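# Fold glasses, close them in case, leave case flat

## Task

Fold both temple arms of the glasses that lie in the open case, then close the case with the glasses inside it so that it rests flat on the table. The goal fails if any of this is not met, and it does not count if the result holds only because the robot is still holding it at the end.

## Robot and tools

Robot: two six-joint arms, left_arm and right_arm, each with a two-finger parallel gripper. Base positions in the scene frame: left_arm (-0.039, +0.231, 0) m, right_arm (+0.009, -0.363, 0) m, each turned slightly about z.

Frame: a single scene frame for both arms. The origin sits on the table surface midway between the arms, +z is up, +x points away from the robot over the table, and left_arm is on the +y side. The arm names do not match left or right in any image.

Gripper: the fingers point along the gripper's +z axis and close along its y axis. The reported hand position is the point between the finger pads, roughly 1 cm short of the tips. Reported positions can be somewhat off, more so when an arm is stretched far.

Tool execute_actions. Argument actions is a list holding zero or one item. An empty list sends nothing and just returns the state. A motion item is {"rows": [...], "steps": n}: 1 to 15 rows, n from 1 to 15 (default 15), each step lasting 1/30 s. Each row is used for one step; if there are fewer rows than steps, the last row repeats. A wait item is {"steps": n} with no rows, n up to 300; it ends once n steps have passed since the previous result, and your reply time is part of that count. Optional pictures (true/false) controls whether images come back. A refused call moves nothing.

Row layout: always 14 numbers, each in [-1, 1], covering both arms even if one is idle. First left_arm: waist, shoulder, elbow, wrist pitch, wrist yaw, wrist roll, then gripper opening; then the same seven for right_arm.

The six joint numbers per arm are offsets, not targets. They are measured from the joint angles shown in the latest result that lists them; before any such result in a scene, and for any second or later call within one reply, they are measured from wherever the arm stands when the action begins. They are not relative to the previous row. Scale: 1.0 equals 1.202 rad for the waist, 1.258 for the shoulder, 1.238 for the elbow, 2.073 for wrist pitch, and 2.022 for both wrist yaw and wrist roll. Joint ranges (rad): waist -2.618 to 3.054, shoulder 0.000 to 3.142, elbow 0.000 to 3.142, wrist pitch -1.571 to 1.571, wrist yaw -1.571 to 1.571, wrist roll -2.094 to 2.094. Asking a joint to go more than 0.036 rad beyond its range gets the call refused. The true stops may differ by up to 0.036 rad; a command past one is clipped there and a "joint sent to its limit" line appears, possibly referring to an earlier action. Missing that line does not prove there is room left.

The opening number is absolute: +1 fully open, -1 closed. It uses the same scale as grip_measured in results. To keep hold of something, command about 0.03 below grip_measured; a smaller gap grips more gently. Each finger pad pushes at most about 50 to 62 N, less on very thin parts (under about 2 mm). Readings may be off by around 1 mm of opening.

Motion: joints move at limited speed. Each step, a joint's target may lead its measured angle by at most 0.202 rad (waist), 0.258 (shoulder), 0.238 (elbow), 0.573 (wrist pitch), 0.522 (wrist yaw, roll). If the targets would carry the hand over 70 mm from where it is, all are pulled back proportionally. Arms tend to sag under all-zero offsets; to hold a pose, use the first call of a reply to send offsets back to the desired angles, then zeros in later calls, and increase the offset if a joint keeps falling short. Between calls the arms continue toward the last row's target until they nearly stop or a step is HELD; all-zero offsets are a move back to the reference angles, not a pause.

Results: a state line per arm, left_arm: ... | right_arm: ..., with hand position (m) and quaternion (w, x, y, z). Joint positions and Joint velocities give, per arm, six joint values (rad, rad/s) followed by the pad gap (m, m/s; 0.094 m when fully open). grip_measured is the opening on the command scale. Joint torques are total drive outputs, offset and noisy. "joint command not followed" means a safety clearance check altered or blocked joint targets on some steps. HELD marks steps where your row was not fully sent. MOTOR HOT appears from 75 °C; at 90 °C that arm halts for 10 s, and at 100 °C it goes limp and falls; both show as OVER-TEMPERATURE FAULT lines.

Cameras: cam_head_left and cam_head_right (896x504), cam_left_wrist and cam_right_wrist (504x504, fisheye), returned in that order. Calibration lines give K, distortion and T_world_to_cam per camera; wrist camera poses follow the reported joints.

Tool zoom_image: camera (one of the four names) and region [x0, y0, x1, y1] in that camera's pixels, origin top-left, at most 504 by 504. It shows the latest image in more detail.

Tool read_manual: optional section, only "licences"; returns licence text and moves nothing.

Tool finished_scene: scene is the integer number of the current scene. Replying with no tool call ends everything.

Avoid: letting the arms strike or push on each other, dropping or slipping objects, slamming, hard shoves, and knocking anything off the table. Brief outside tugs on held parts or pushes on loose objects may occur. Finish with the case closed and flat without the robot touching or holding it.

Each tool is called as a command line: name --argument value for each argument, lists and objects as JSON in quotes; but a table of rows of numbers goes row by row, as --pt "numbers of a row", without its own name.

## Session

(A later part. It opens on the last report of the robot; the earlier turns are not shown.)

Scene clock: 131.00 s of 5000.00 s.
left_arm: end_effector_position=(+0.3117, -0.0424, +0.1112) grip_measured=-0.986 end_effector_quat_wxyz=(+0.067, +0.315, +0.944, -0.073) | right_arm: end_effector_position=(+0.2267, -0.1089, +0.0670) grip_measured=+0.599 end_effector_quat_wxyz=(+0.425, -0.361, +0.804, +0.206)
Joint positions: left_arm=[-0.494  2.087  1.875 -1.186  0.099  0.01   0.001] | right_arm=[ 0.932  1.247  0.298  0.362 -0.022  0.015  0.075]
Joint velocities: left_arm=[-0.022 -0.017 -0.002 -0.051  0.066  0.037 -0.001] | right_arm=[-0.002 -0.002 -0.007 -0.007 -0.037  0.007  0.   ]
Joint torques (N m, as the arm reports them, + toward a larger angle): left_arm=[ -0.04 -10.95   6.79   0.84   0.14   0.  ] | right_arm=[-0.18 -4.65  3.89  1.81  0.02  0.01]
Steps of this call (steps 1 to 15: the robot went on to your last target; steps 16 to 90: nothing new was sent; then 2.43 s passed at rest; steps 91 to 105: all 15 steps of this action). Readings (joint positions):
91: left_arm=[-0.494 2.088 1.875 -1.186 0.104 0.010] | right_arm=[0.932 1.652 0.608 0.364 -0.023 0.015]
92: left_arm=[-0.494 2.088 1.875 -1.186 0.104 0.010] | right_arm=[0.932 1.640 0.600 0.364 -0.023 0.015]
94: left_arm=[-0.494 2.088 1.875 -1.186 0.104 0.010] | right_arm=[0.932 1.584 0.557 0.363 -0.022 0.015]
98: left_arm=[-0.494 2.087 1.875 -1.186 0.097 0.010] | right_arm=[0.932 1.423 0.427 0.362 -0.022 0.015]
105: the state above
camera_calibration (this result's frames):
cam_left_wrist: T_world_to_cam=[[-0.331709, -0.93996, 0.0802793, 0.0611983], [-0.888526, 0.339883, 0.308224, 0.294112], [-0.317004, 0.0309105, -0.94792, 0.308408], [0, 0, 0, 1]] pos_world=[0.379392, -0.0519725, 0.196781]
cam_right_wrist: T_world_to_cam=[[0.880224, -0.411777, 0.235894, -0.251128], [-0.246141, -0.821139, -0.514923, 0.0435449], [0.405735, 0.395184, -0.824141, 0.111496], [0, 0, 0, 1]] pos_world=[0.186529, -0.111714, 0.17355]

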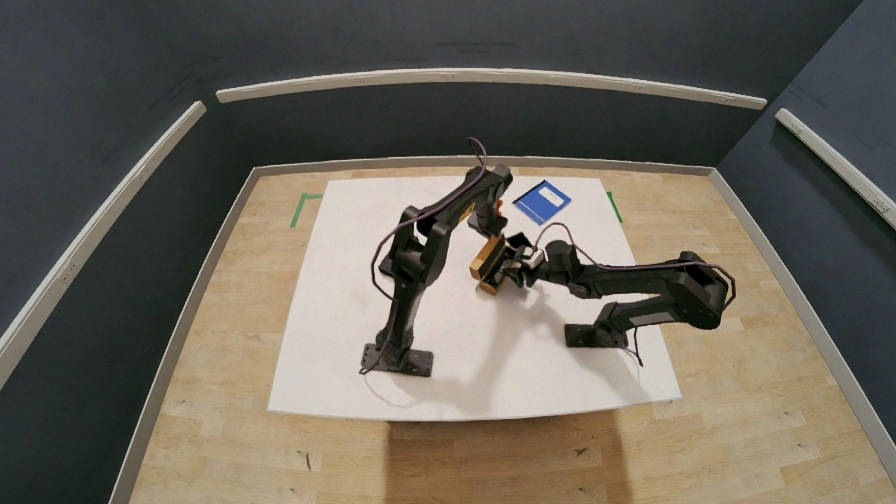

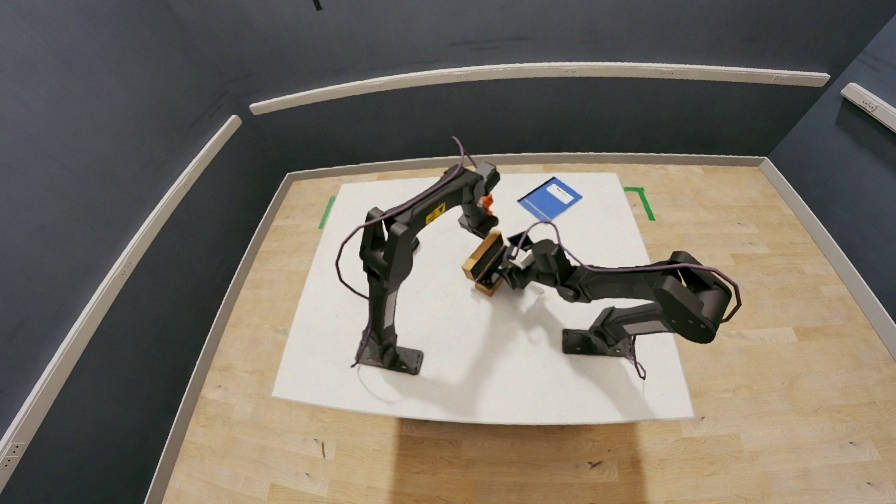

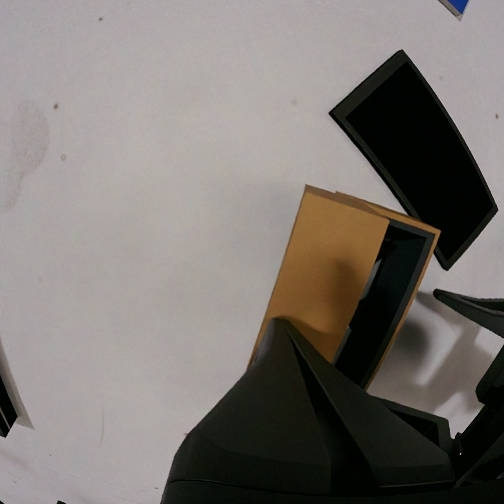

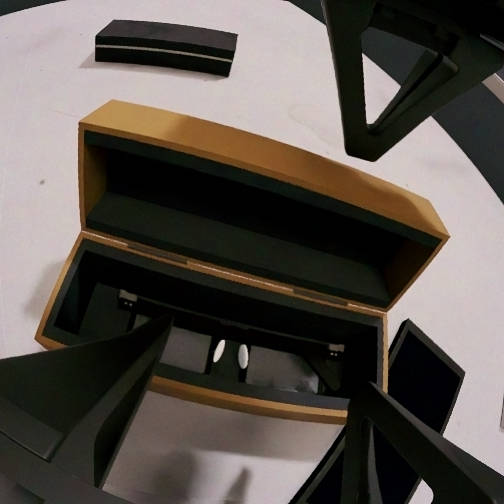

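execute_actions --actions '[{"rows":[[0.06,0,0,-0.07,0,0,-1,0,-0.03,-0.03,0,-0.11,-0.075,0.6]]}]' --pictures false

execute_actions --actions '[{"rows":[[0,0.04,0,0,0,0,-1,0,0.03,0,0,0,0,0.6]]}]'

Scene clock: 140.80 s of 5000.00 s.
left_arm: end_effector_position=(+0.3049, +0.0014, +0.1078) grip_measured=-0.986 end_effector_quat_wxyz=(+0.008, +0.276, +0.960, -0.055) | right_arm: end_effector_position=(+0.1934, -0.0934, +0.0638) grip_measured=+0.599 end_effector_quat_wxyz=(+0.400, -0.456, +0.753, +0.256)
Joint positions: left_arm=[-0.417  2.087  1.875 -1.313  0.101  0.01   0.001] | right_arm=[ 0.931  1.233  0.273  0.363 -0.224 -0.126  0.075]
Joint velocities: left_arm=[-0.007  0.007  0.012  0.051  0.007  0.051 -0.   ] | right_arm=[-0.007 -0.007  0.017 -0.022 -0.037 -0.022  0.001]
Joint torques (N m, as the arm reports them, + toward a larger angle): left_arm=[ -0.41 -10.75   6.51   0.44   0.07   0.  ] | right_arm=[ 0.01 -4.85  3.43  1.78 -0.11 -0.05]
Steps of this call (steps 1 to 15: the robot went on to your last target; steps 16 to 90: nothing new was sent; then 6.30 s passed at rest; steps 91 to 105: all 15 steps of this action). Readings (joint positions):
91: left_arm=[-0.489 2.087 1.875 -1.196 0.103 0.010] | right_arm=[0.931 1.245 0.295 0.363 -0.050 -0.008]
92: left_arm=[-0.480 2.087 1.875 -1.218 0.104 0.010] | right_arm=[0.931 1.240 0.289 0.363 -0.087 -0.032]
94: left_arm=[-0.453 2.087 1.875 -1.257 0.104 0.010] | right_arm=[0.931 1.234 0.278 0.363 -0.142 -0.068]
98: left_arm=[-0.417 2.087 1.875 -1.294 0.102 0.010] | right_arm=[0.931 1.233 0.273 0.363 -0.196 -0.106]
105: the state above

Scene clock: 141.30 s of 5000.00 s.
left_arm: end_effector_position=(+0.3040, +0.0020, +0.0877) grip_measured=-0.986 end_effector_quat_wxyz=(-0.016, +0.275, +0.960, -0.048) | right_arm: end_effector_position=(+0.1923, -0.0945, +0.0554) grip_measured=+0.599 end_effector_quat_wxyz=(+0.388, -0.458, +0.759, +0.252)
Joint positions: left_arm=[-0.417  2.139  1.875 -1.313  0.101  0.01   0.001] | right_arm=[ 0.931  1.262  0.273  0.364 -0.224 -0.126  0.075]
Joint velocities: left_arm=[ 0.007 -0.002 -0.002 -0.007  0.007  0.037  0.   ] | right_arm=[-0.002  0.012  0.007 -0.037  0.022  0.007 -0.001]
Joint torques (N m, as the arm reports them, + toward a larger angle): left_arm=[  0.04 -11.25   6.41   0.5    0.09   0.  ] | right_arm=[-0.09 -2.39  4.12  1.74 -0.02 -0.01]
Steps of this call (steps 1 to 15: all 15 steps of this action). Readings (joint positions):
1: left_arm=[-0.417 2.091 1.875 -1.313 0.101 0.010] | right_arm=[0.931 1.237 0.273 0.363 -0.224 -0.126]
2: left_arm=[-0.417 2.096 1.875 -1.313 0.101 0.010] | right_arm=[0.931 1.243 0.273 0.364 -0.224 -0.126]
4: left_arm=[-0.417 2.113 1.875 -1.313 0.101 0.010] | right_arm=[0.931 1.258 0.273 0.364 -0.224 -0.126]
8: left_arm=[-0.417 2.137 1.875 -1.313 0.101 0.010] | right_arm=[0.931 1.262 0.273 0.364 -0.224 -0.126]
15: the state above
camera_calibration (this result's frames):
cam_left_wrist: T_world_to_cam=[[-0.249984, -0.967748, 0.0311737, 0.0817298], [-0.852696, 0.235289, 0.466421, 0.254883], [-0.458713, 0.0900163, -0.884013, 0.319739], [0, 0, 0, 1]] pos_world=[0.384437, -0.00965908, 0.161222]
cam_right_wrist: T_world_to_cam=[[0.956378, -0.182739, 0.227921, -0.204784], [-0.046275, -0.865111, -0.499441, -0.00251915], [0.288444, 0.467107, -0.835829, 0.140194], [0, 0, 0, 1]] pos_world=[0.155296, -0.105087, 0.162594]

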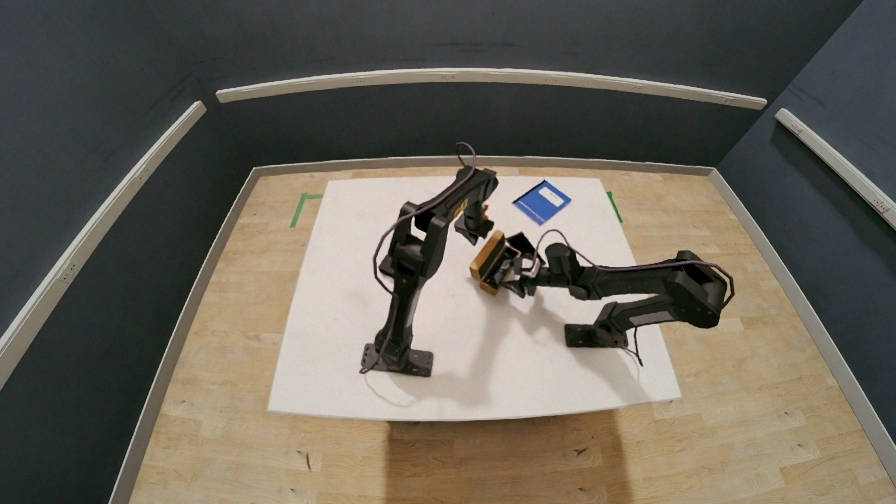

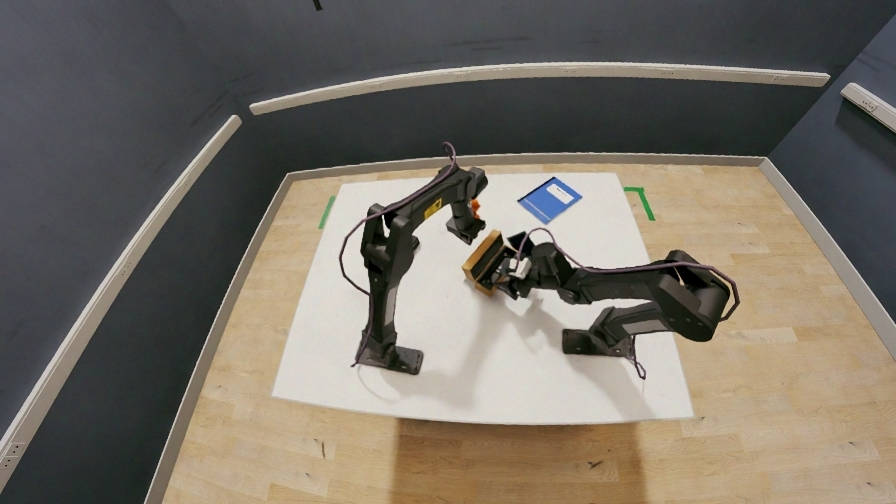

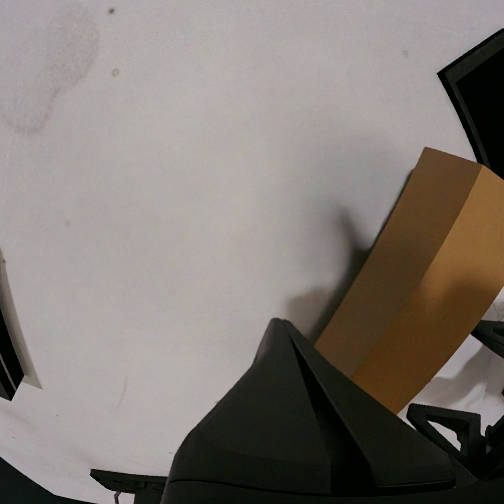

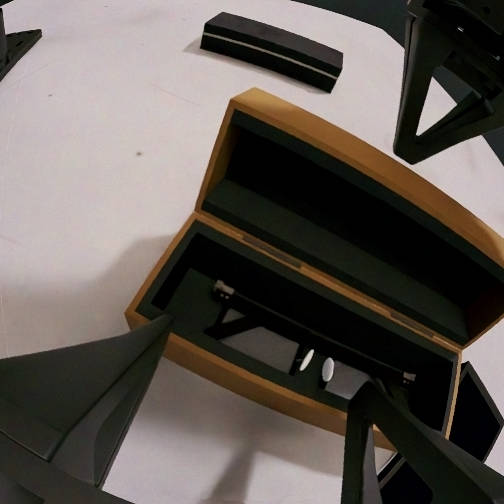

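execute_actions --actions '[{"rows":[[0,0,0,0,0,0,-1,-0.07,0,0,0,0,0,0.6]]}]' --pictures false

execute_actions --actions '[{"rows":[[0,0,0,0,0,0,-1,0,0.02,0,-0.03,0,0,0.6]]}]'

Scene clock: 143.97 s of 5000.00 s.
left_arm: end_effector_position=(+0.3040, +0.0020, +0.0877) grip_measured=-0.986 end_effector_quat_wxyz=(-0.016, +0.275, +0.960, -0.048) | right_arm: end_effector_position=(+0.2121, -0.1091, +0.0554) grip_measured=+0.599 end_effector_quat_wxyz=(+0.398, -0.429, +0.775, +0.237)
Joint positions: left_arm=[-0.417  2.139  1.875 -1.313  0.101  0.01   0.001] | right_arm=[ 0.856  1.262  0.273  0.364 -0.222 -0.126  0.075]
Joint velocities: left_arm=[ 0.002  0.012 -0.002 -0.051 -0.022  0.022 -0.   ] | right_arm=[ 0.002  0.007  0.002  0.051  0.007 -0.037 -0.   ]
Joint torques (N m, as the arm reports them, + toward a larger angle): left_arm=[  0.06 -11.13   6.36   0.5    0.1    0.02] | right_arm=[-0.73 -3.02  4.27  1.78 -0.04  0.01]
Steps of this call (steps 1 to 15: the robot went on to your last target; steps 16 to 65: nothing new was sent; steps 66 to 80: all 15 steps of this action). Readings (joint positions):
66: left_arm=[-0.417 2.139 1.875 -1.313 0.101 0.010] | right_arm=[0.920 1.262 0.273 0.364 -0.229 -0.126]
67: left_arm=[-0.417 2.139 1.875 -1.313 0.101 0.010] | right_arm=[0.898 1.262 0.273 0.364 -0.230 -0.126]
69: left_arm=[-0.417 2.139 1.875 -1.313 0.101 0.010] | right_arm=[0.864 1.262 0.273 0.364 -0.224 -0.126]
73: left_arm=[-0.417 2.139 1.875 -1.313 0.101 0.010] | right_arm=[0.856 1.262 0.273 0.364 -0.222 -0.126]
80: the state above

Scene clock: 144.47 s of 5000.00 s.
left_arm: end_effector_position=(+0.3040, +0.0020, +0.0877) grip_measured=-0.986 end_effector_quat_wxyz=(-0.016, +0.275, +0.960, -0.048) | right_arm: end_effector_position=(+0.2068, -0.1142, +0.0427) grip_measured=+0.599 end_effector_quat_wxyz=(+0.373, -0.432, +0.788, +0.230)
Joint positions: left_arm=[-0.417  2.139  1.875 -1.313  0.101  0.01   0.001] | right_arm=[ 0.856  1.277  0.273  0.322 -0.222 -0.126  0.075]
Joint velocities: left_arm=[ 0.002  0.007 -0.002 -0.11   0.007 -0.022 -0.001] | right_arm=[-0.002  0.012  0.002 -0.081 -0.007 -0.037 -0.001]
Joint torques (N m, as the arm reports them, + toward a larger angle): left_arm=[  0.01 -11.18   6.32   0.47   0.09  -0.02] | right_arm=[-0.18 -2.31  4.27  1.54 -0.05  0.01]
Steps of this call (steps 1 to 15: all 15 steps of this action). Readings (joint positions):
1: left_arm=[-0.417 2.139 1.875 -1.313 0.101 0.010] | right_arm=[0.856 1.264 0.273 0.360 -0.222 -0.126]
2: left_arm=[-0.417 2.139 1.875 -1.313 0.101 0.010] | right_arm=[0.856 1.267 0.273 0.355 -0.222 -0.126]
4: left_arm=[-0.417 2.139 1.875 -1.313 0.101 0.010] | right_arm=[0.856 1.274 0.273 0.340 -0.222 -0.126]
8: left_arm=[-0.417 2.139 1.875 -1.313 0.101 0.010] | right_arm=[0.856 1.277 0.273 0.325 -0.222 -0.126]
15: the state above
camera_calibration (this result's frames):
cam_left_wrist: T_world_to_cam=[[-0.249984, -0.967748, 0.0311737, 0.0817298], [-0.852696, 0.235289, 0.466421, 0.254883], [-0.458713, 0.0900163, -0.884013, 0.319739], [0, 0, 0, 1]] pos_world=[0.384437, -0.00965908, 0.161222]
cam_right_wrist: T_world_to_cam=[[0.948405, -0.245891, 0.200165, -0.223712], [-0.130874, -0.87862, -0.459237, -0.0110098], [0.288791, 0.409346, -0.865468, 0.129231], [0, 0, 0, 1]] pos_world=[0.173408, -0.117582, 0.151568]

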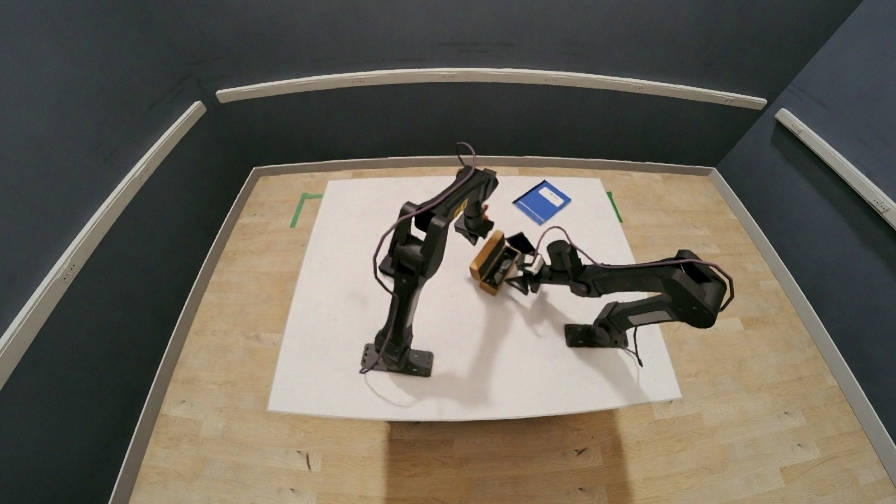

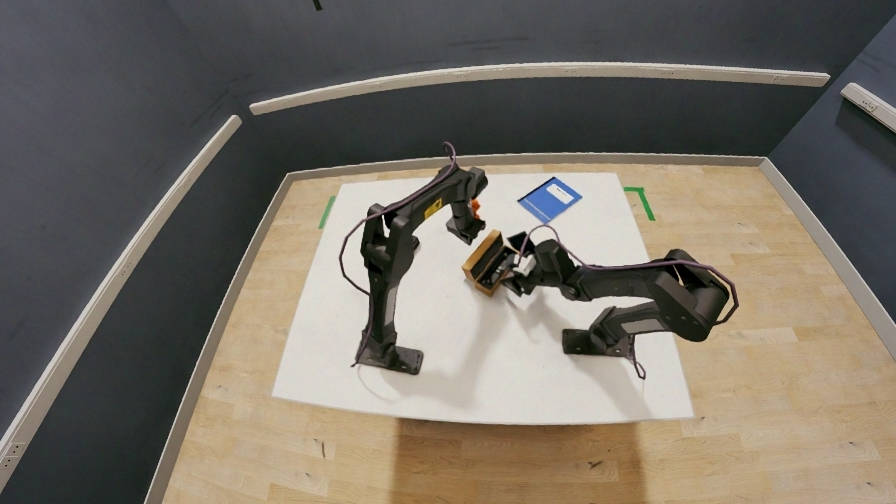

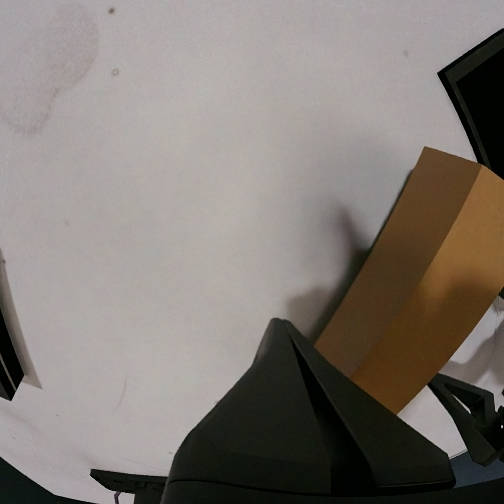

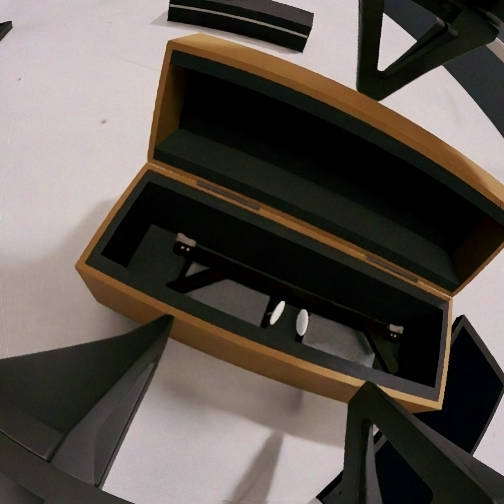

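execute_actions --actions '[{"rows":[[0,0,0,0,0,0,-1,0,-0.05,0,0,0,0,0.6],[0,0,0,0,0,0,-1,0,-0.05,0,0,0,0,0.6],[0,0,0,0,0,0,-1,0,-0.05,0,0,0,0,0.6],[0,0,0,0,0,0,-1,0,-0.05,0,0,0,0,0.6],[0,0,0,0,0,0,-1,0,-0.05,0,0,0,0,0.6],[0,0,0,0,0,0,-1,0,-0.05,0.055,0,0,0,0.6],[0,0,0,0,0,0,-1,0,-0.05,0.055,0,0,0,0.6],[0,0,0,0,0,0,-1,0,-0.05,0.055,0,0,0,0.6],[0,0,0,0,0,0,-1,0,-0.05,0.055,0,0,0,0.6],[0,0,0,0,0,0,-1,0,0,0.055,0,0,0,0.6],[0,0,0,0,0,0,-1,0,0,0.055,0,0,0,0.6],[0,0,0,0,0,0,-1,0,0.05,0.055,0,0,0,0.6]]}]' --pictures false

execute_actions --actions '[{"steps":10}]'

Scene clock: 148.67 s of 5000.00 s.
left_arm: end_effector_position=(+0.3040, +0.0020, +0.0877) grip_measured=-0.986 end_effector_quat_wxyz=(-0.016, +0.275, +0.960, -0.048) | right_arm: end_effector_position=(+0.2171, -0.1043, +0.0492) grip_measured=+0.599 end_effector_quat_wxyz=(+0.380, -0.433, +0.784, +0.231)
Joint positions: left_arm=[-0.417  2.139  1.875 -1.313  0.101  0.01   0.001] | right_arm=[ 0.856  1.323  0.322  0.331 -0.222 -0.13   0.075]
Joint velocities: left_arm=[-0.002 -0.007  0.022 -0.007  0.066 -0.007 -0.002] | right_arm=[ 0.002  0.198 -0.007  0.344 -0.007 -0.154 -0.   ]
Joint torques (N m, as the arm reports them, + toward a larger angle): left_arm=[ -0.01 -11.12   6.38   0.48   0.1    0.02] | right_arm=[ 0.01 -3.19  5.61  1.16 -0.09  0.25]
Steps of this call (steps 1 to 15: the robot went on to your last target; steps 16 to 90: nothing new was sent; then 0.70 s passed at rest; steps 91 to 105: all 15 steps of this action). Readings (joint positions):
91: left_arm=[-0.417 2.139 1.875 -1.313 0.101 0.010] | right_arm=[0.856 1.272 0.273 0.320 -0.222 -0.126]
92: left_arm=[-0.417 2.139 1.875 -1.313 0.101 0.010] | right_arm=[0.856 1.261 0.273 0.317 -0.222 -0.126]
94: left_arm=[-0.417 2.139 1.875 -1.313 0.101 0.010] | right_arm=[0.856 1.241 0.273 0.318 -0.222 -0.126]
98: left_arm=[-0.417 2.139 1.875 -1.313 0.101 0.010] | right_arm=[0.856 1.235 0.294 0.312 -0.222 -0.126]
105: the state above

Scene clock: 149.00 s of 5000.00 s.
left_arm: end_effector_position=(+0.3040, +0.0020, +0.0877) grip_measured=-0.986 end_effector_quat_wxyz=(-0.016, +0.275, +0.960, -0.048) | right_arm: end_effector_position=(+0.2180, -0.1035, +0.0498) grip_measured=+0.599 end_effector_quat_wxyz=(+0.381, -0.433, +0.784, +0.231)
Joint positions: left_arm=[-0.417  2.139  1.875 -1.313  0.101  0.01   0.001] | right_arm=[ 0.856  1.326  0.325  0.335 -0.222 -0.131  0.075]
Joint velocities: left_arm=[-0.002 -0.007  0.007  0.007 -0.022  0.007 -0.001] | right_arm=[-0.012 -0.012  0.002 -0.066 -0.007  0.007 -0.   ]
Joint torques (N m, as the arm reports them, + toward a larger angle): left_arm=[ -0.04 -11.19   6.4    0.49   0.09   0.01] | right_arm=[-0.01 -2.63  5.27  1.6  -0.06  0.07]
Steps of this call (steps 1 to 10: the robot went on to your last target). Readings (joint positions):
1: left_arm=[-0.417 2.139 1.875 -1.313 0.101 0.010] | right_arm=[0.856 1.325 0.324 0.335 -0.222 -0.131]
2: left_arm=[-0.417 2.139 1.875 -1.313 0.101 0.010] | right_arm=[0.856 1.325 0.325 0.335 -0.222 -0.131]
4: left_arm=[-0.417 2.139 1.875 -1.313 0.101 0.010] | right_arm=[0.856 1.326 0.325 0.335 -0.222 -0.131]
8: left_arm=[-0.417 2.139 1.875 -1.313 0.101 0.010] | right_arm=[0.856 1.326 0.325 0.335 -0.222 -0.131]
10: the state above
camera_calibration (this result's frames):
cam_left_wrist: T_world_to_cam=[[-0.249984, -0.967748, 0.0311737, 0.0817298], [-0.852696, 0.235289, 0.466421, 0.254883], [-0.458713, 0.0900163, -0.884013, 0.319739], [0, 0, 0, 1]] pos_world=[0.384437, -0.00965908, 0.161222]
cam_right_wrist: T_world_to_cam=[[0.945963, -0.245675, 0.211654, -0.233098], [-0.122138, -0.87457, -0.469265, 0.0021585], [0.300393, 0.418056, -0.857317, 0.125673], [0, 0, 0, 1]] pos_world=[0.183014, -0.107917, 0.158091]

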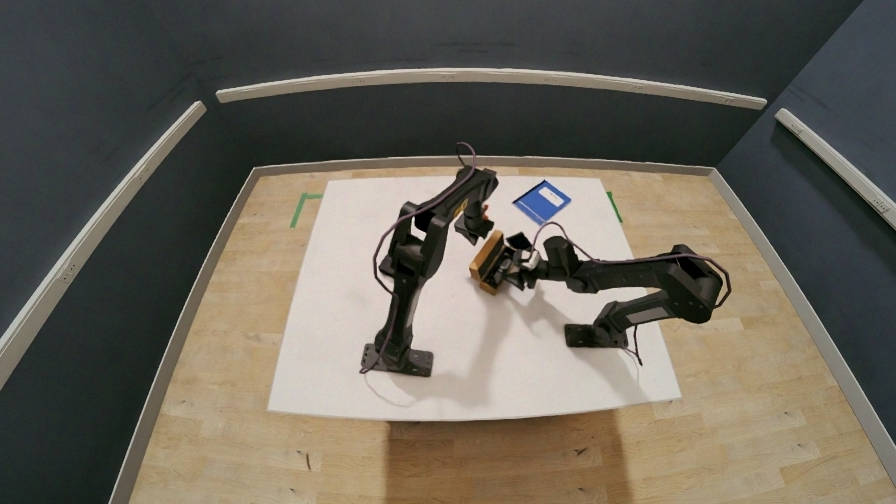

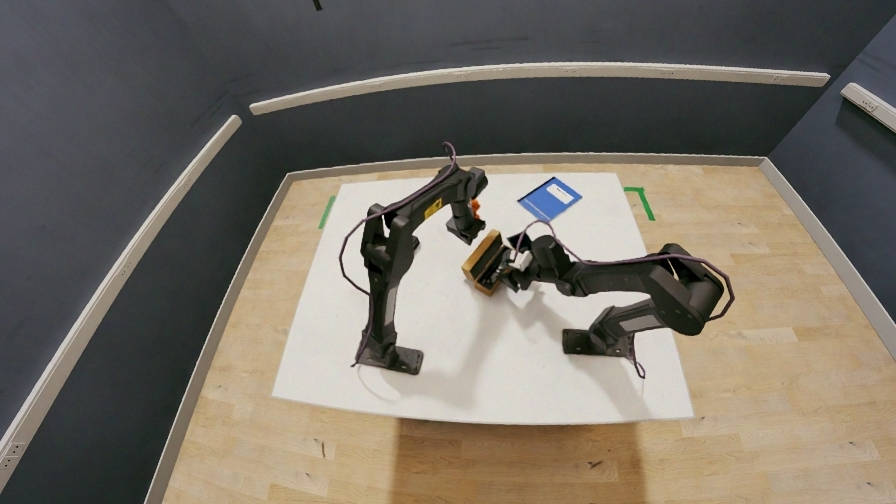

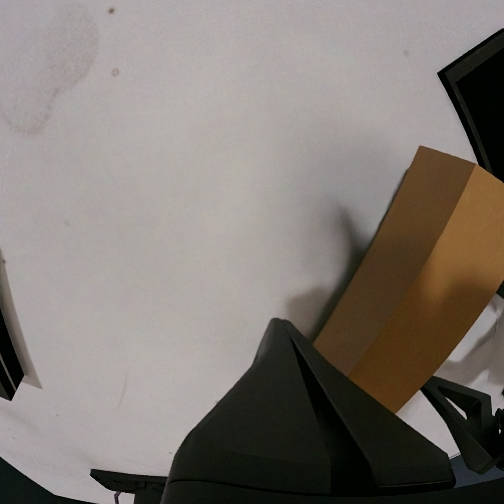

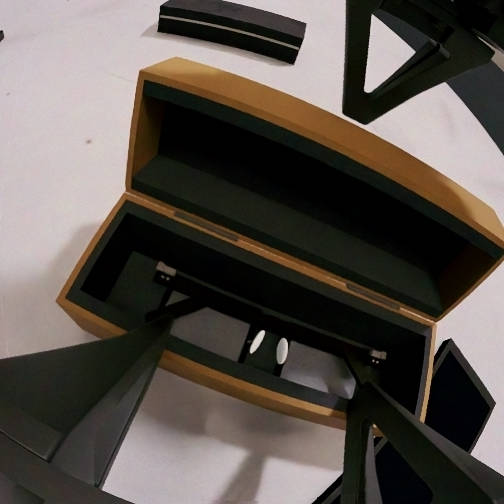

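execute_actions --actions '[{"rows":[[-0.01,0,0,0,0,0,-1,0,0.02,-0.02,-0.04,0,0,0.6],[-0.02,0,0,0,0,0,-1,0,0.035,-0.035,-0.08,0,0,0.6],[-0.03,0,0,0,0,0,-1,0,0.035,-0.035,-0.08,0,0,0.6],[-0.04,0,0,0,0.01,0,-1,0,0.035,-0.035,-0.08,0,0,0.6],[-0.05,0,0,0,0.02,0,-1,0,0.035,-0.035,-0.08,0,0,0.6],[-0.06,-0.01,0,0,0.03,0,-1,0,0.035,-0.035,-0.08,0,0,0.6],[-0.07,-0.02,0,0,0.045,0,-1,0,0.035,-0.035,-0.08,0,0,0.6],[-0.08,-0.03,0,0,0.06,0,-1,0,0.035,-0.035,-0.08,0,0,0.6],[-0.09,-0.035,0,0,0.075,0,-1,0,0.035,-0.035,-0.08,0,0,0.6],[-0.1,-0.04,0,0,0.09,0,-1,0,0.035,-0.035,-0.08,0,0,0.6],[-0.11,-0.04,0,0,0.105,0,-1,0,0.035,-0.035,-0.08,0,0,0.6],[-0.12,-0.04,0,0,0.12,0,-1,0,0.035,-0.035,-0.08,0,0,0.6]]}]' --pictures false

execute_actions --actions '[{"steps":10}]'

Scene clock: 154.67 s of 5000.00 s.
left_arm: end_effector_position=(+0.2553, -0.0617, +0.1088) grip_measured=-0.986 end_effector_quat_wxyz=(-0.025, +0.336, +0.933, -0.126) | right_arm: end_effector_position=(+0.2173, -0.1047, +0.0471) grip_measured=+0.599 end_effector_quat_wxyz=(+0.378, -0.439, +0.783, +0.226)
Joint positions: left_arm=[-0.545  2.097  1.875 -1.313  0.256  0.01   0.001] | right_arm=[ 0.856  1.33   0.325  0.327 -0.22  -0.145  0.075]
Joint velocities: left_arm=[-0.227 -0.081  0.002  0.037  0.593  0.007  0.001] | right_arm=[ 0.002  0.022  0.012 -0.037  0.007  0.051  0.   ]
Joint torques (N m, as the arm reports them, + toward a larger angle): left_arm=[ -0.17 -11.16   6.45   0.56   0.31   0.01] | right_arm=[-0.21 -0.12  1.31  0.21 -0.07  0.1 ]
Steps of this call (steps 1 to 15: the robot went on to your last target; steps 16 to 90: nothing new was sent; then 2.17 s passed at rest; steps 91 to 105: all 15 steps of this action). Readings (joint positions):
91: left_arm=[-0.417 2.139 1.875 -1.313 0.101 0.010] | right_arm=[0.856 1.327 0.325 0.332 -0.222 -0.131]
92: left_arm=[-0.417 2.139 1.875 -1.313 0.101 0.010] | right_arm=[0.856 1.330 0.325 0.329 -0.222 -0.133]
94: left_arm=[-0.425 2.139 1.875 -1.313 0.101 0.010] | right_arm=[0.856 1.330 0.325 0.329 -0.222 -0.137]
98: left_arm=[-0.470 2.137 1.875 -1.313 0.134 0.010] | right_arm=[0.856 1.330 0.325 0.327 -0.222 -0.142]
105: the state above

Scene clock: 155.00 s of 5000.00 s.
left_arm: end_effector_position=(+0.2439, -0.0745, +0.1128) grip_measured=-0.986 end_effector_quat_wxyz=(-0.037, +0.341, +0.926, -0.158) | right_arm: end_effector_position=(+0.2173, -0.1047, +0.0471) grip_measured=+0.599 end_effector_quat_wxyz=(+0.378, -0.439, +0.783, +0.226)
Joint positions: left_arm=[-0.559  2.096  1.875 -1.313  0.323  0.01   0.001] | right_arm=[ 0.856  1.33   0.325  0.327 -0.22  -0.145  0.075]
Joint velocities: left_arm=[-0.007 -0.017 -0.007 -0.007  0.037  0.022  0.001] | right_arm=[ 0.002 -0.012  0.002  0.007 -0.051  0.022 -0.   ]
Joint torques (N m, as the arm reports them, + toward a larger angle): left_arm=[ -0.26 -11.49   6.43   0.57   0.38  -0.01] | right_arm=[ 0.02 -0.17  1.09  0.22 -0.03  0.14]
Steps of this call (steps 1 to 10: the robot went on to your last target). Readings (joint positions):
1: left_arm=[-0.552 2.096 1.875 -1.313 0.272 0.010] | right_arm=[0.856 1.330 0.325 0.327 -0.220 -0.145]
2: left_arm=[-0.556 2.096 1.875 -1.313 0.285 0.010] | right_arm=[0.856 1.330 0.325 0.327 -0.220 -0.145]
4: left_arm=[-0.559 2.096 1.875 -1.313 0.304 0.010] | right_arm=[0.856 1.330 0.325 0.327 -0.220 -0.145]
8: left_arm=[-0.559 2.096 1.875 -1.313 0.320 0.010] | right_arm=[0.856 1.330 0.325 0.327 -0.220 -0.145]
10: the state above
camera_calibration (this result's frames):
cam_left_wrist: T_world_to_cam=[[-0.372318, -0.892932, 0.253084, 0.00225223], [-0.758027, 0.449906, 0.472207, 0.202149], [-0.535513, -0.0160333, -0.844375, 0.327585], [0, 0, 0, 1]] pos_world=[0.329499, -0.0836849, 0.180578]
cam_right_wrist: T_world_to_cam=[[0.946999, -0.235928, 0.218014, -0.231719], [-0.114566, -0.882095, -0.456927, -0.00321005], [0.300111, 0.407732, -0.862373, 0.12334], [0, 0, 0, 1]] pos_world=[0.182054, -0.10779, 0.155416]

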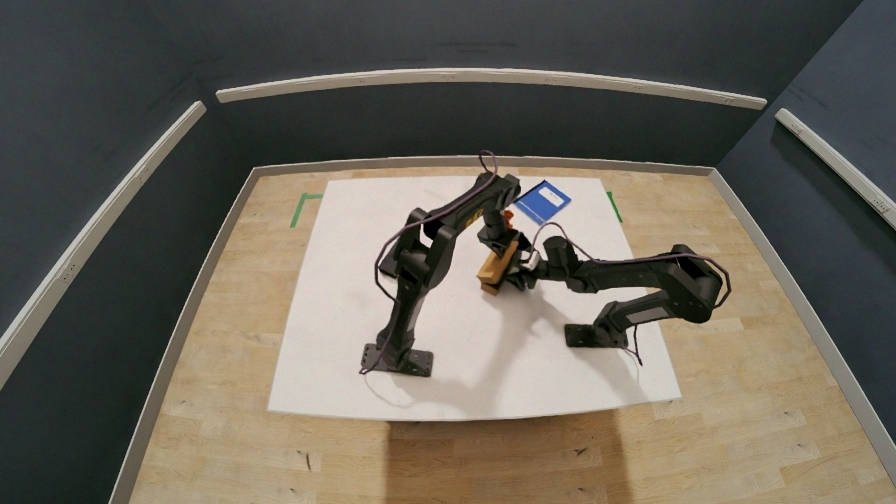

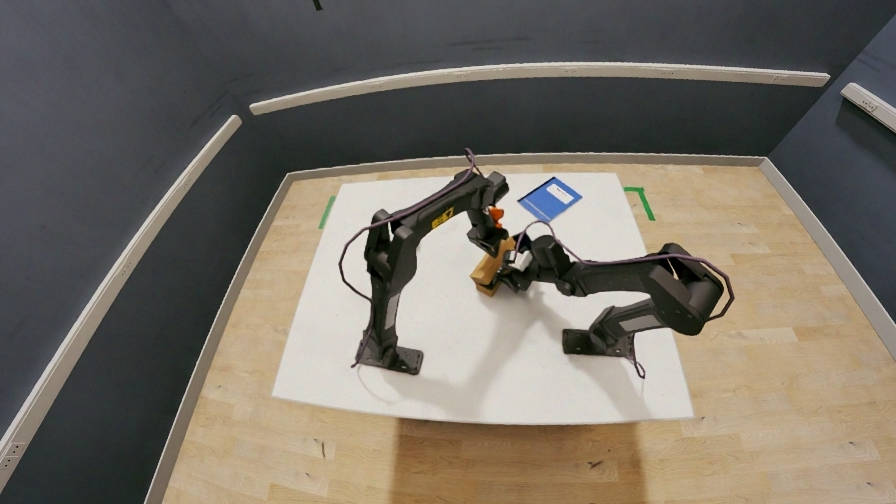

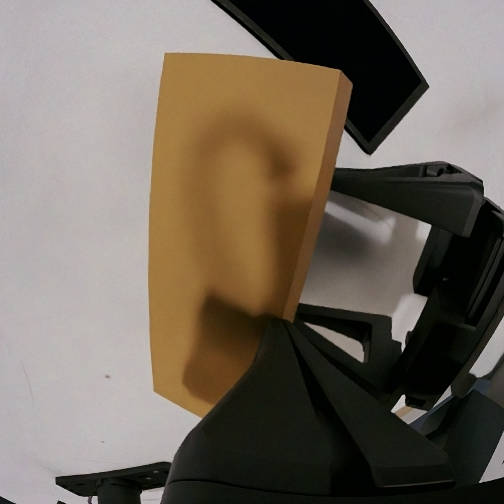

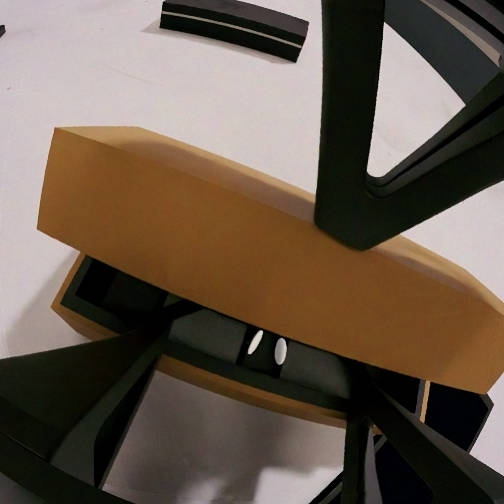

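Past neutral. Withdraw right, then press down.

execute_actions --actions '[{"rows":[[0,0,0,0,0,0,-1,0,-0.04,0,0,0,0,0.6],[0,0,0,0,0,0,-1,0,-0.06,-0.02,0,0,0,0.6],[0,0,0,0,0,0,-1,0,-0.09,-0.04,0,0,0,0.6],[0,0,0,0,0,0,-1,0,-0.12,-0.06,0,0,0,0.6],[0,0,0,0,0,0,-1,0,-0.16,-0.09,0,0,0,0.6],[0,0,0,0,0,0,-1,0,-0.2,-0.12,0,0,0,0.6],[0,0,0,0,0,0,-1,0,-0.25,-0.15,0,0,0,0.6]]}]' --pictures false

execute_actions --actions '[{"rows":[[0,0.01,0,0,0,0,-1,0,0,0,0,0,0,0.6],[0,0.02,0,0,0,0,-1,0,0,0,0,0,0,0.6],[0,0.03,0,0,0,0,-1,0,0,0,0,0,0,0.6],[0,0.04,0,0,0,0,-1,0,0,0,0,0,0,0.6],[0,0.05,0,0,0,0,-1,0,0,0,0,0,0,0.6],[0,0.06,0,0,0,0,-1,0,0,0,0,0,0,0.6],[0,0.07,0,0,0,0,-1,0,0,0,0,0,0,0.6]]}]'

Scene clock: 159.83 s of 5000.00 s.
left_arm: end_effector_position=(+0.2432, -0.0754, +0.1132) grip_measured=-0.986 end_effector_quat_wxyz=(-0.038, +0.341, +0.925, -0.161) | right_arm: end_effector_position=(+0.1916, -0.1297, +0.0638) grip_measured=+0.599 end_effector_quat_wxyz=(+0.429, -0.432, +0.756, +0.239)
Joint positions: left_arm=[-0.559  2.096  1.875 -1.313  0.33   0.01   0.001] | right_arm=[ 0.856  1.035  0.147  0.329 -0.22  -0.145  0.075]
Joint velocities: left_arm=[ 0.022 -0.012  0.002  0.022 -0.022  0.007 -0.001] | right_arm=[-0.007  0.007 -0.007 -0.051  0.051 -0.051 -0.   ]
Joint torques (N m, as the arm reports them, + toward a larger angle): left_arm=[  0.02 -10.76   6.46   0.59   0.16   0.  ] | right_arm=[-0.14 -2.98  3.98  1.82 -0.05 -0.01]
Steps of this call (steps 1 to 30: the robot went on to your last target; steps 31 to 90: nothing new was sent; then 1.33 s passed at rest; steps 91 to 105: all 15 steps of this action). Readings (joint positions):
91: left_arm=[-0.559 2.096 1.875 -1.313 0.330 0.010] | right_arm=[0.856 1.324 0.325 0.332 -0.220 -0.145]
92: left_arm=[-0.559 2.096 1.875 -1.313 0.330 0.010] | right_arm=[0.856 1.313 0.321 0.330 -0.220 -0.145]
94: left_arm=[-0.559 2.096 1.875 -1.313 0.330 0.010] | right_arm=[0.856 1.263 0.300 0.330 -0.220 -0.145]
98: left_arm=[-0.559 2.096 1.875 -1.313 0.330 0.010] | right_arm=[0.856 1.079 0.190 0.333 -0.220 -0.145]
105: the state above

Scene clock: 160.33 s of 5000.00 s.
left_arm: end_effector_position=(+0.2415, -0.0748, +0.0846) grip_measured=-0.986 end_effector_quat_wxyz=(-0.074, +0.334, +0.927, -0.152) | right_arm: end_effector_position=(+0.1916, -0.1297, +0.0638) grip_measured=+0.599 end_effector_quat_wxyz=(+0.429, -0.432, +0.756, +0.239)
Joint positions: left_arm=[-0.557  2.171  1.876 -1.315  0.338  0.01   0.001] | right_arm=[ 0.856  1.035  0.147  0.329 -0.22  -0.145  0.075]
Joint velocities: left_arm=[-0.007 -0.002 -0.022 -0.037 -0.081 -0.007 -0.001] | right_arm=[-0.002 -0.012 -0.012  0.022 -0.037  0.007  0.   ]
Joint torques (N m, as the arm reports them, + toward a larger angle): left_arm=[ -0.29 -10.19   6.2    0.44   0.18   0.  ] | right_arm=[-0.11 -1.63  4.59  1.79  0.01  0.02]
Steps of this call (steps 1 to 15: all 15 steps of this action). Readings (joint positions):
1: left_arm=[-0.559 2.096 1.875 -1.313 0.330 0.010] | right_arm=[0.856 1.035 0.147 0.329 -0.220 -0.145]
2: left_arm=[-0.559 2.097 1.875 -1.313 0.330 0.010] | right_arm=[0.856 1.035 0.147 0.329 -0.220 -0.145]
4: left_arm=[-0.559 2.105 1.875 -1.313 0.330 0.010] | right_arm=[0.856 1.035 0.147 0.329 -0.220 -0.145]
8: left_arm=[-0.559 2.152 1.875 -1.313 0.330 0.010] | right_arm=[0.856 1.035 0.147 0.329 -0.220 -0.145]
15: the state above
camera_calibration (this result's frames):
cam_left_wrist: T_world_to_cam=[[-0.353715, -0.902859, 0.2444, 0.0038228], [-0.724579, 0.429725, 0.538816, 0.198577], [-0.591499, 0.0135004, -0.806193, 0.315008], [0, 0, 0, 1]] pos_world=[0.331564, -0.0861349, 0.146026]
cam_right_wrist: T_world_to_cam=[[0.925857, -0.256193, 0.277765, -0.219237], [-0.0719292, -0.841122, -0.536041, -0.0184261], [0.370964, 0.476318, -0.797187, 0.146776], [0, 0, 0, 1]] pos_world=[0.147209, -0.141578, 0.168027]

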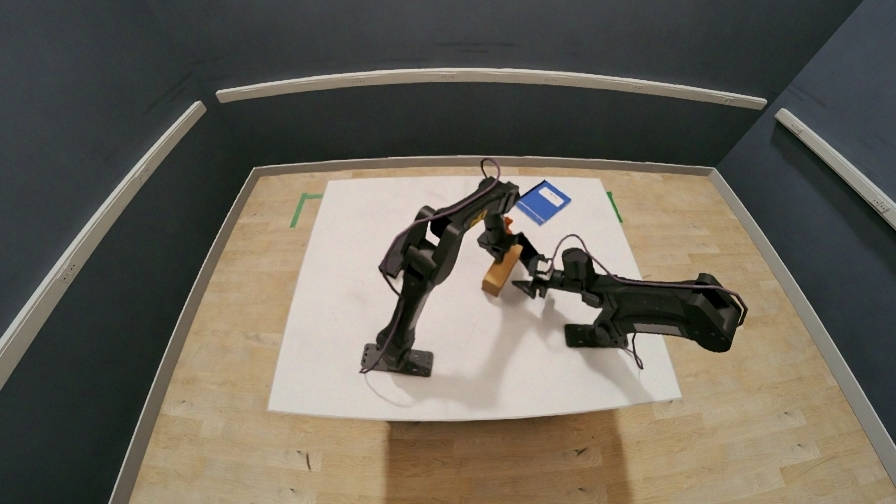

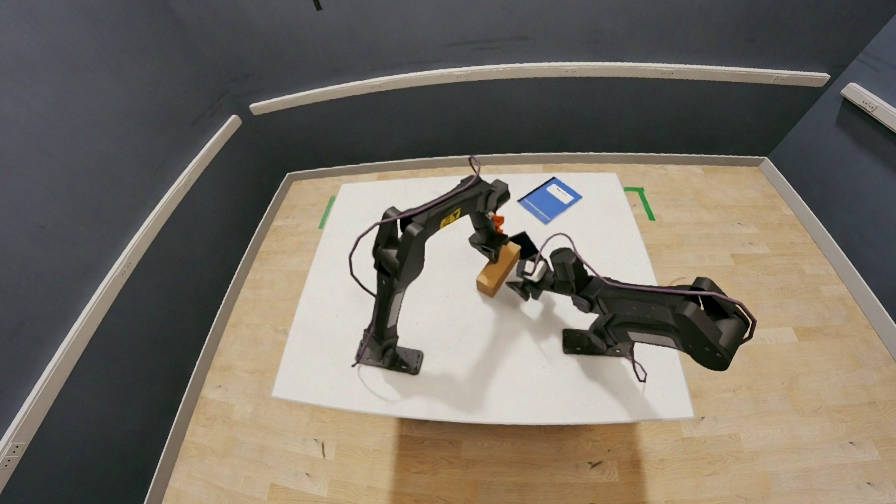

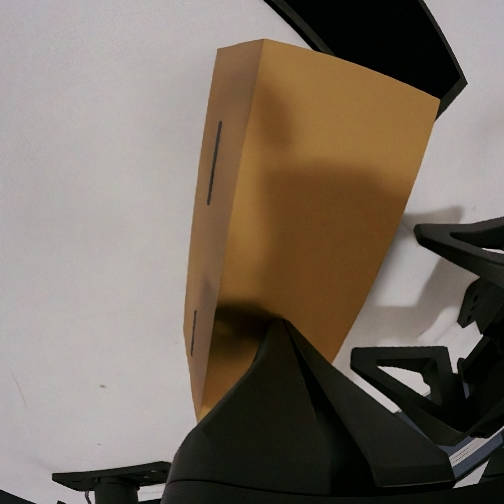

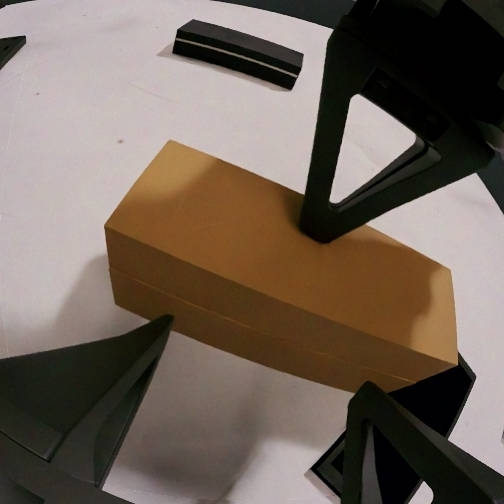

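execute_actions --actions '[{"rows":[[0,-0.12,0,0,0,0,-1,0,0,0,0,0,0,0.6]]}]' --pictures false

finished_scene --scene 1

Scene clock: 162.83 s of 5000.00 s.
left_arm: end_effector_position=(+0.2407, -0.0737, +0.1438) grip_measured=-0.986 end_effector_quat_wxyz=(-0.004, +0.345, +0.922, -0.176) | right_arm: end_effector_position=(+0.1916, -0.1297, +0.0638) grip_measured=+0.599 end_effector_quat_wxyz=(+0.429, -0.432, +0.756, +0.239)
Joint positions: left_arm=[-0.557  2.013  1.866 -1.314  0.336  0.01   0.001] | right_arm=[ 0.856  1.035  0.147  0.329 -0.22  -0.145  0.075]
Joint velocities: left_arm=[-0.002  0.017 -0.007 -0.066 -0.022 -0.022 -0.   ] | right_arm=[ 0.002  0.002 -0.012 -0.007 -0.037 -0.007  0.001]
Joint torques (N m, as the arm reports them, + toward a larger angle): left_arm=[-0.02 -9.66  7.44  0.72  0.26 -0.02] | right_arm=[ 0.02 -1.5   4.58  1.8  -0.02  0.02]
Steps of this call (steps 1 to 15: the robot went on to your last target; steps 16 to 60: nothing new was sent; steps 61 to 75: all 15 steps of this action). Readings (joint positions):
61: left_arm=[-0.557 2.156 1.873 -1.312 0.337 0.010] | right_arm=[0.856 1.035 0.147 0.329 -0.220 -0.145]
62: left_arm=[-0.557 2.138 1.866 -1.313 0.336 0.010] | right_arm=[0.856 1.035 0.147 0.329 -0.220 -0.145]
64: left_arm=[-0.557 2.084 1.866 -1.314 0.336 0.010] | right_arm=[0.856 1.035 0.147 0.329 -0.220 -0.145]
68: left_arm=[-0.557 2.005 1.866 -1.314 0.336 0.010] | right_arm=[0.856 1.035 0.147 0.329 -0.220 -0.145]
75: the state above

The scene is finished: the task was done.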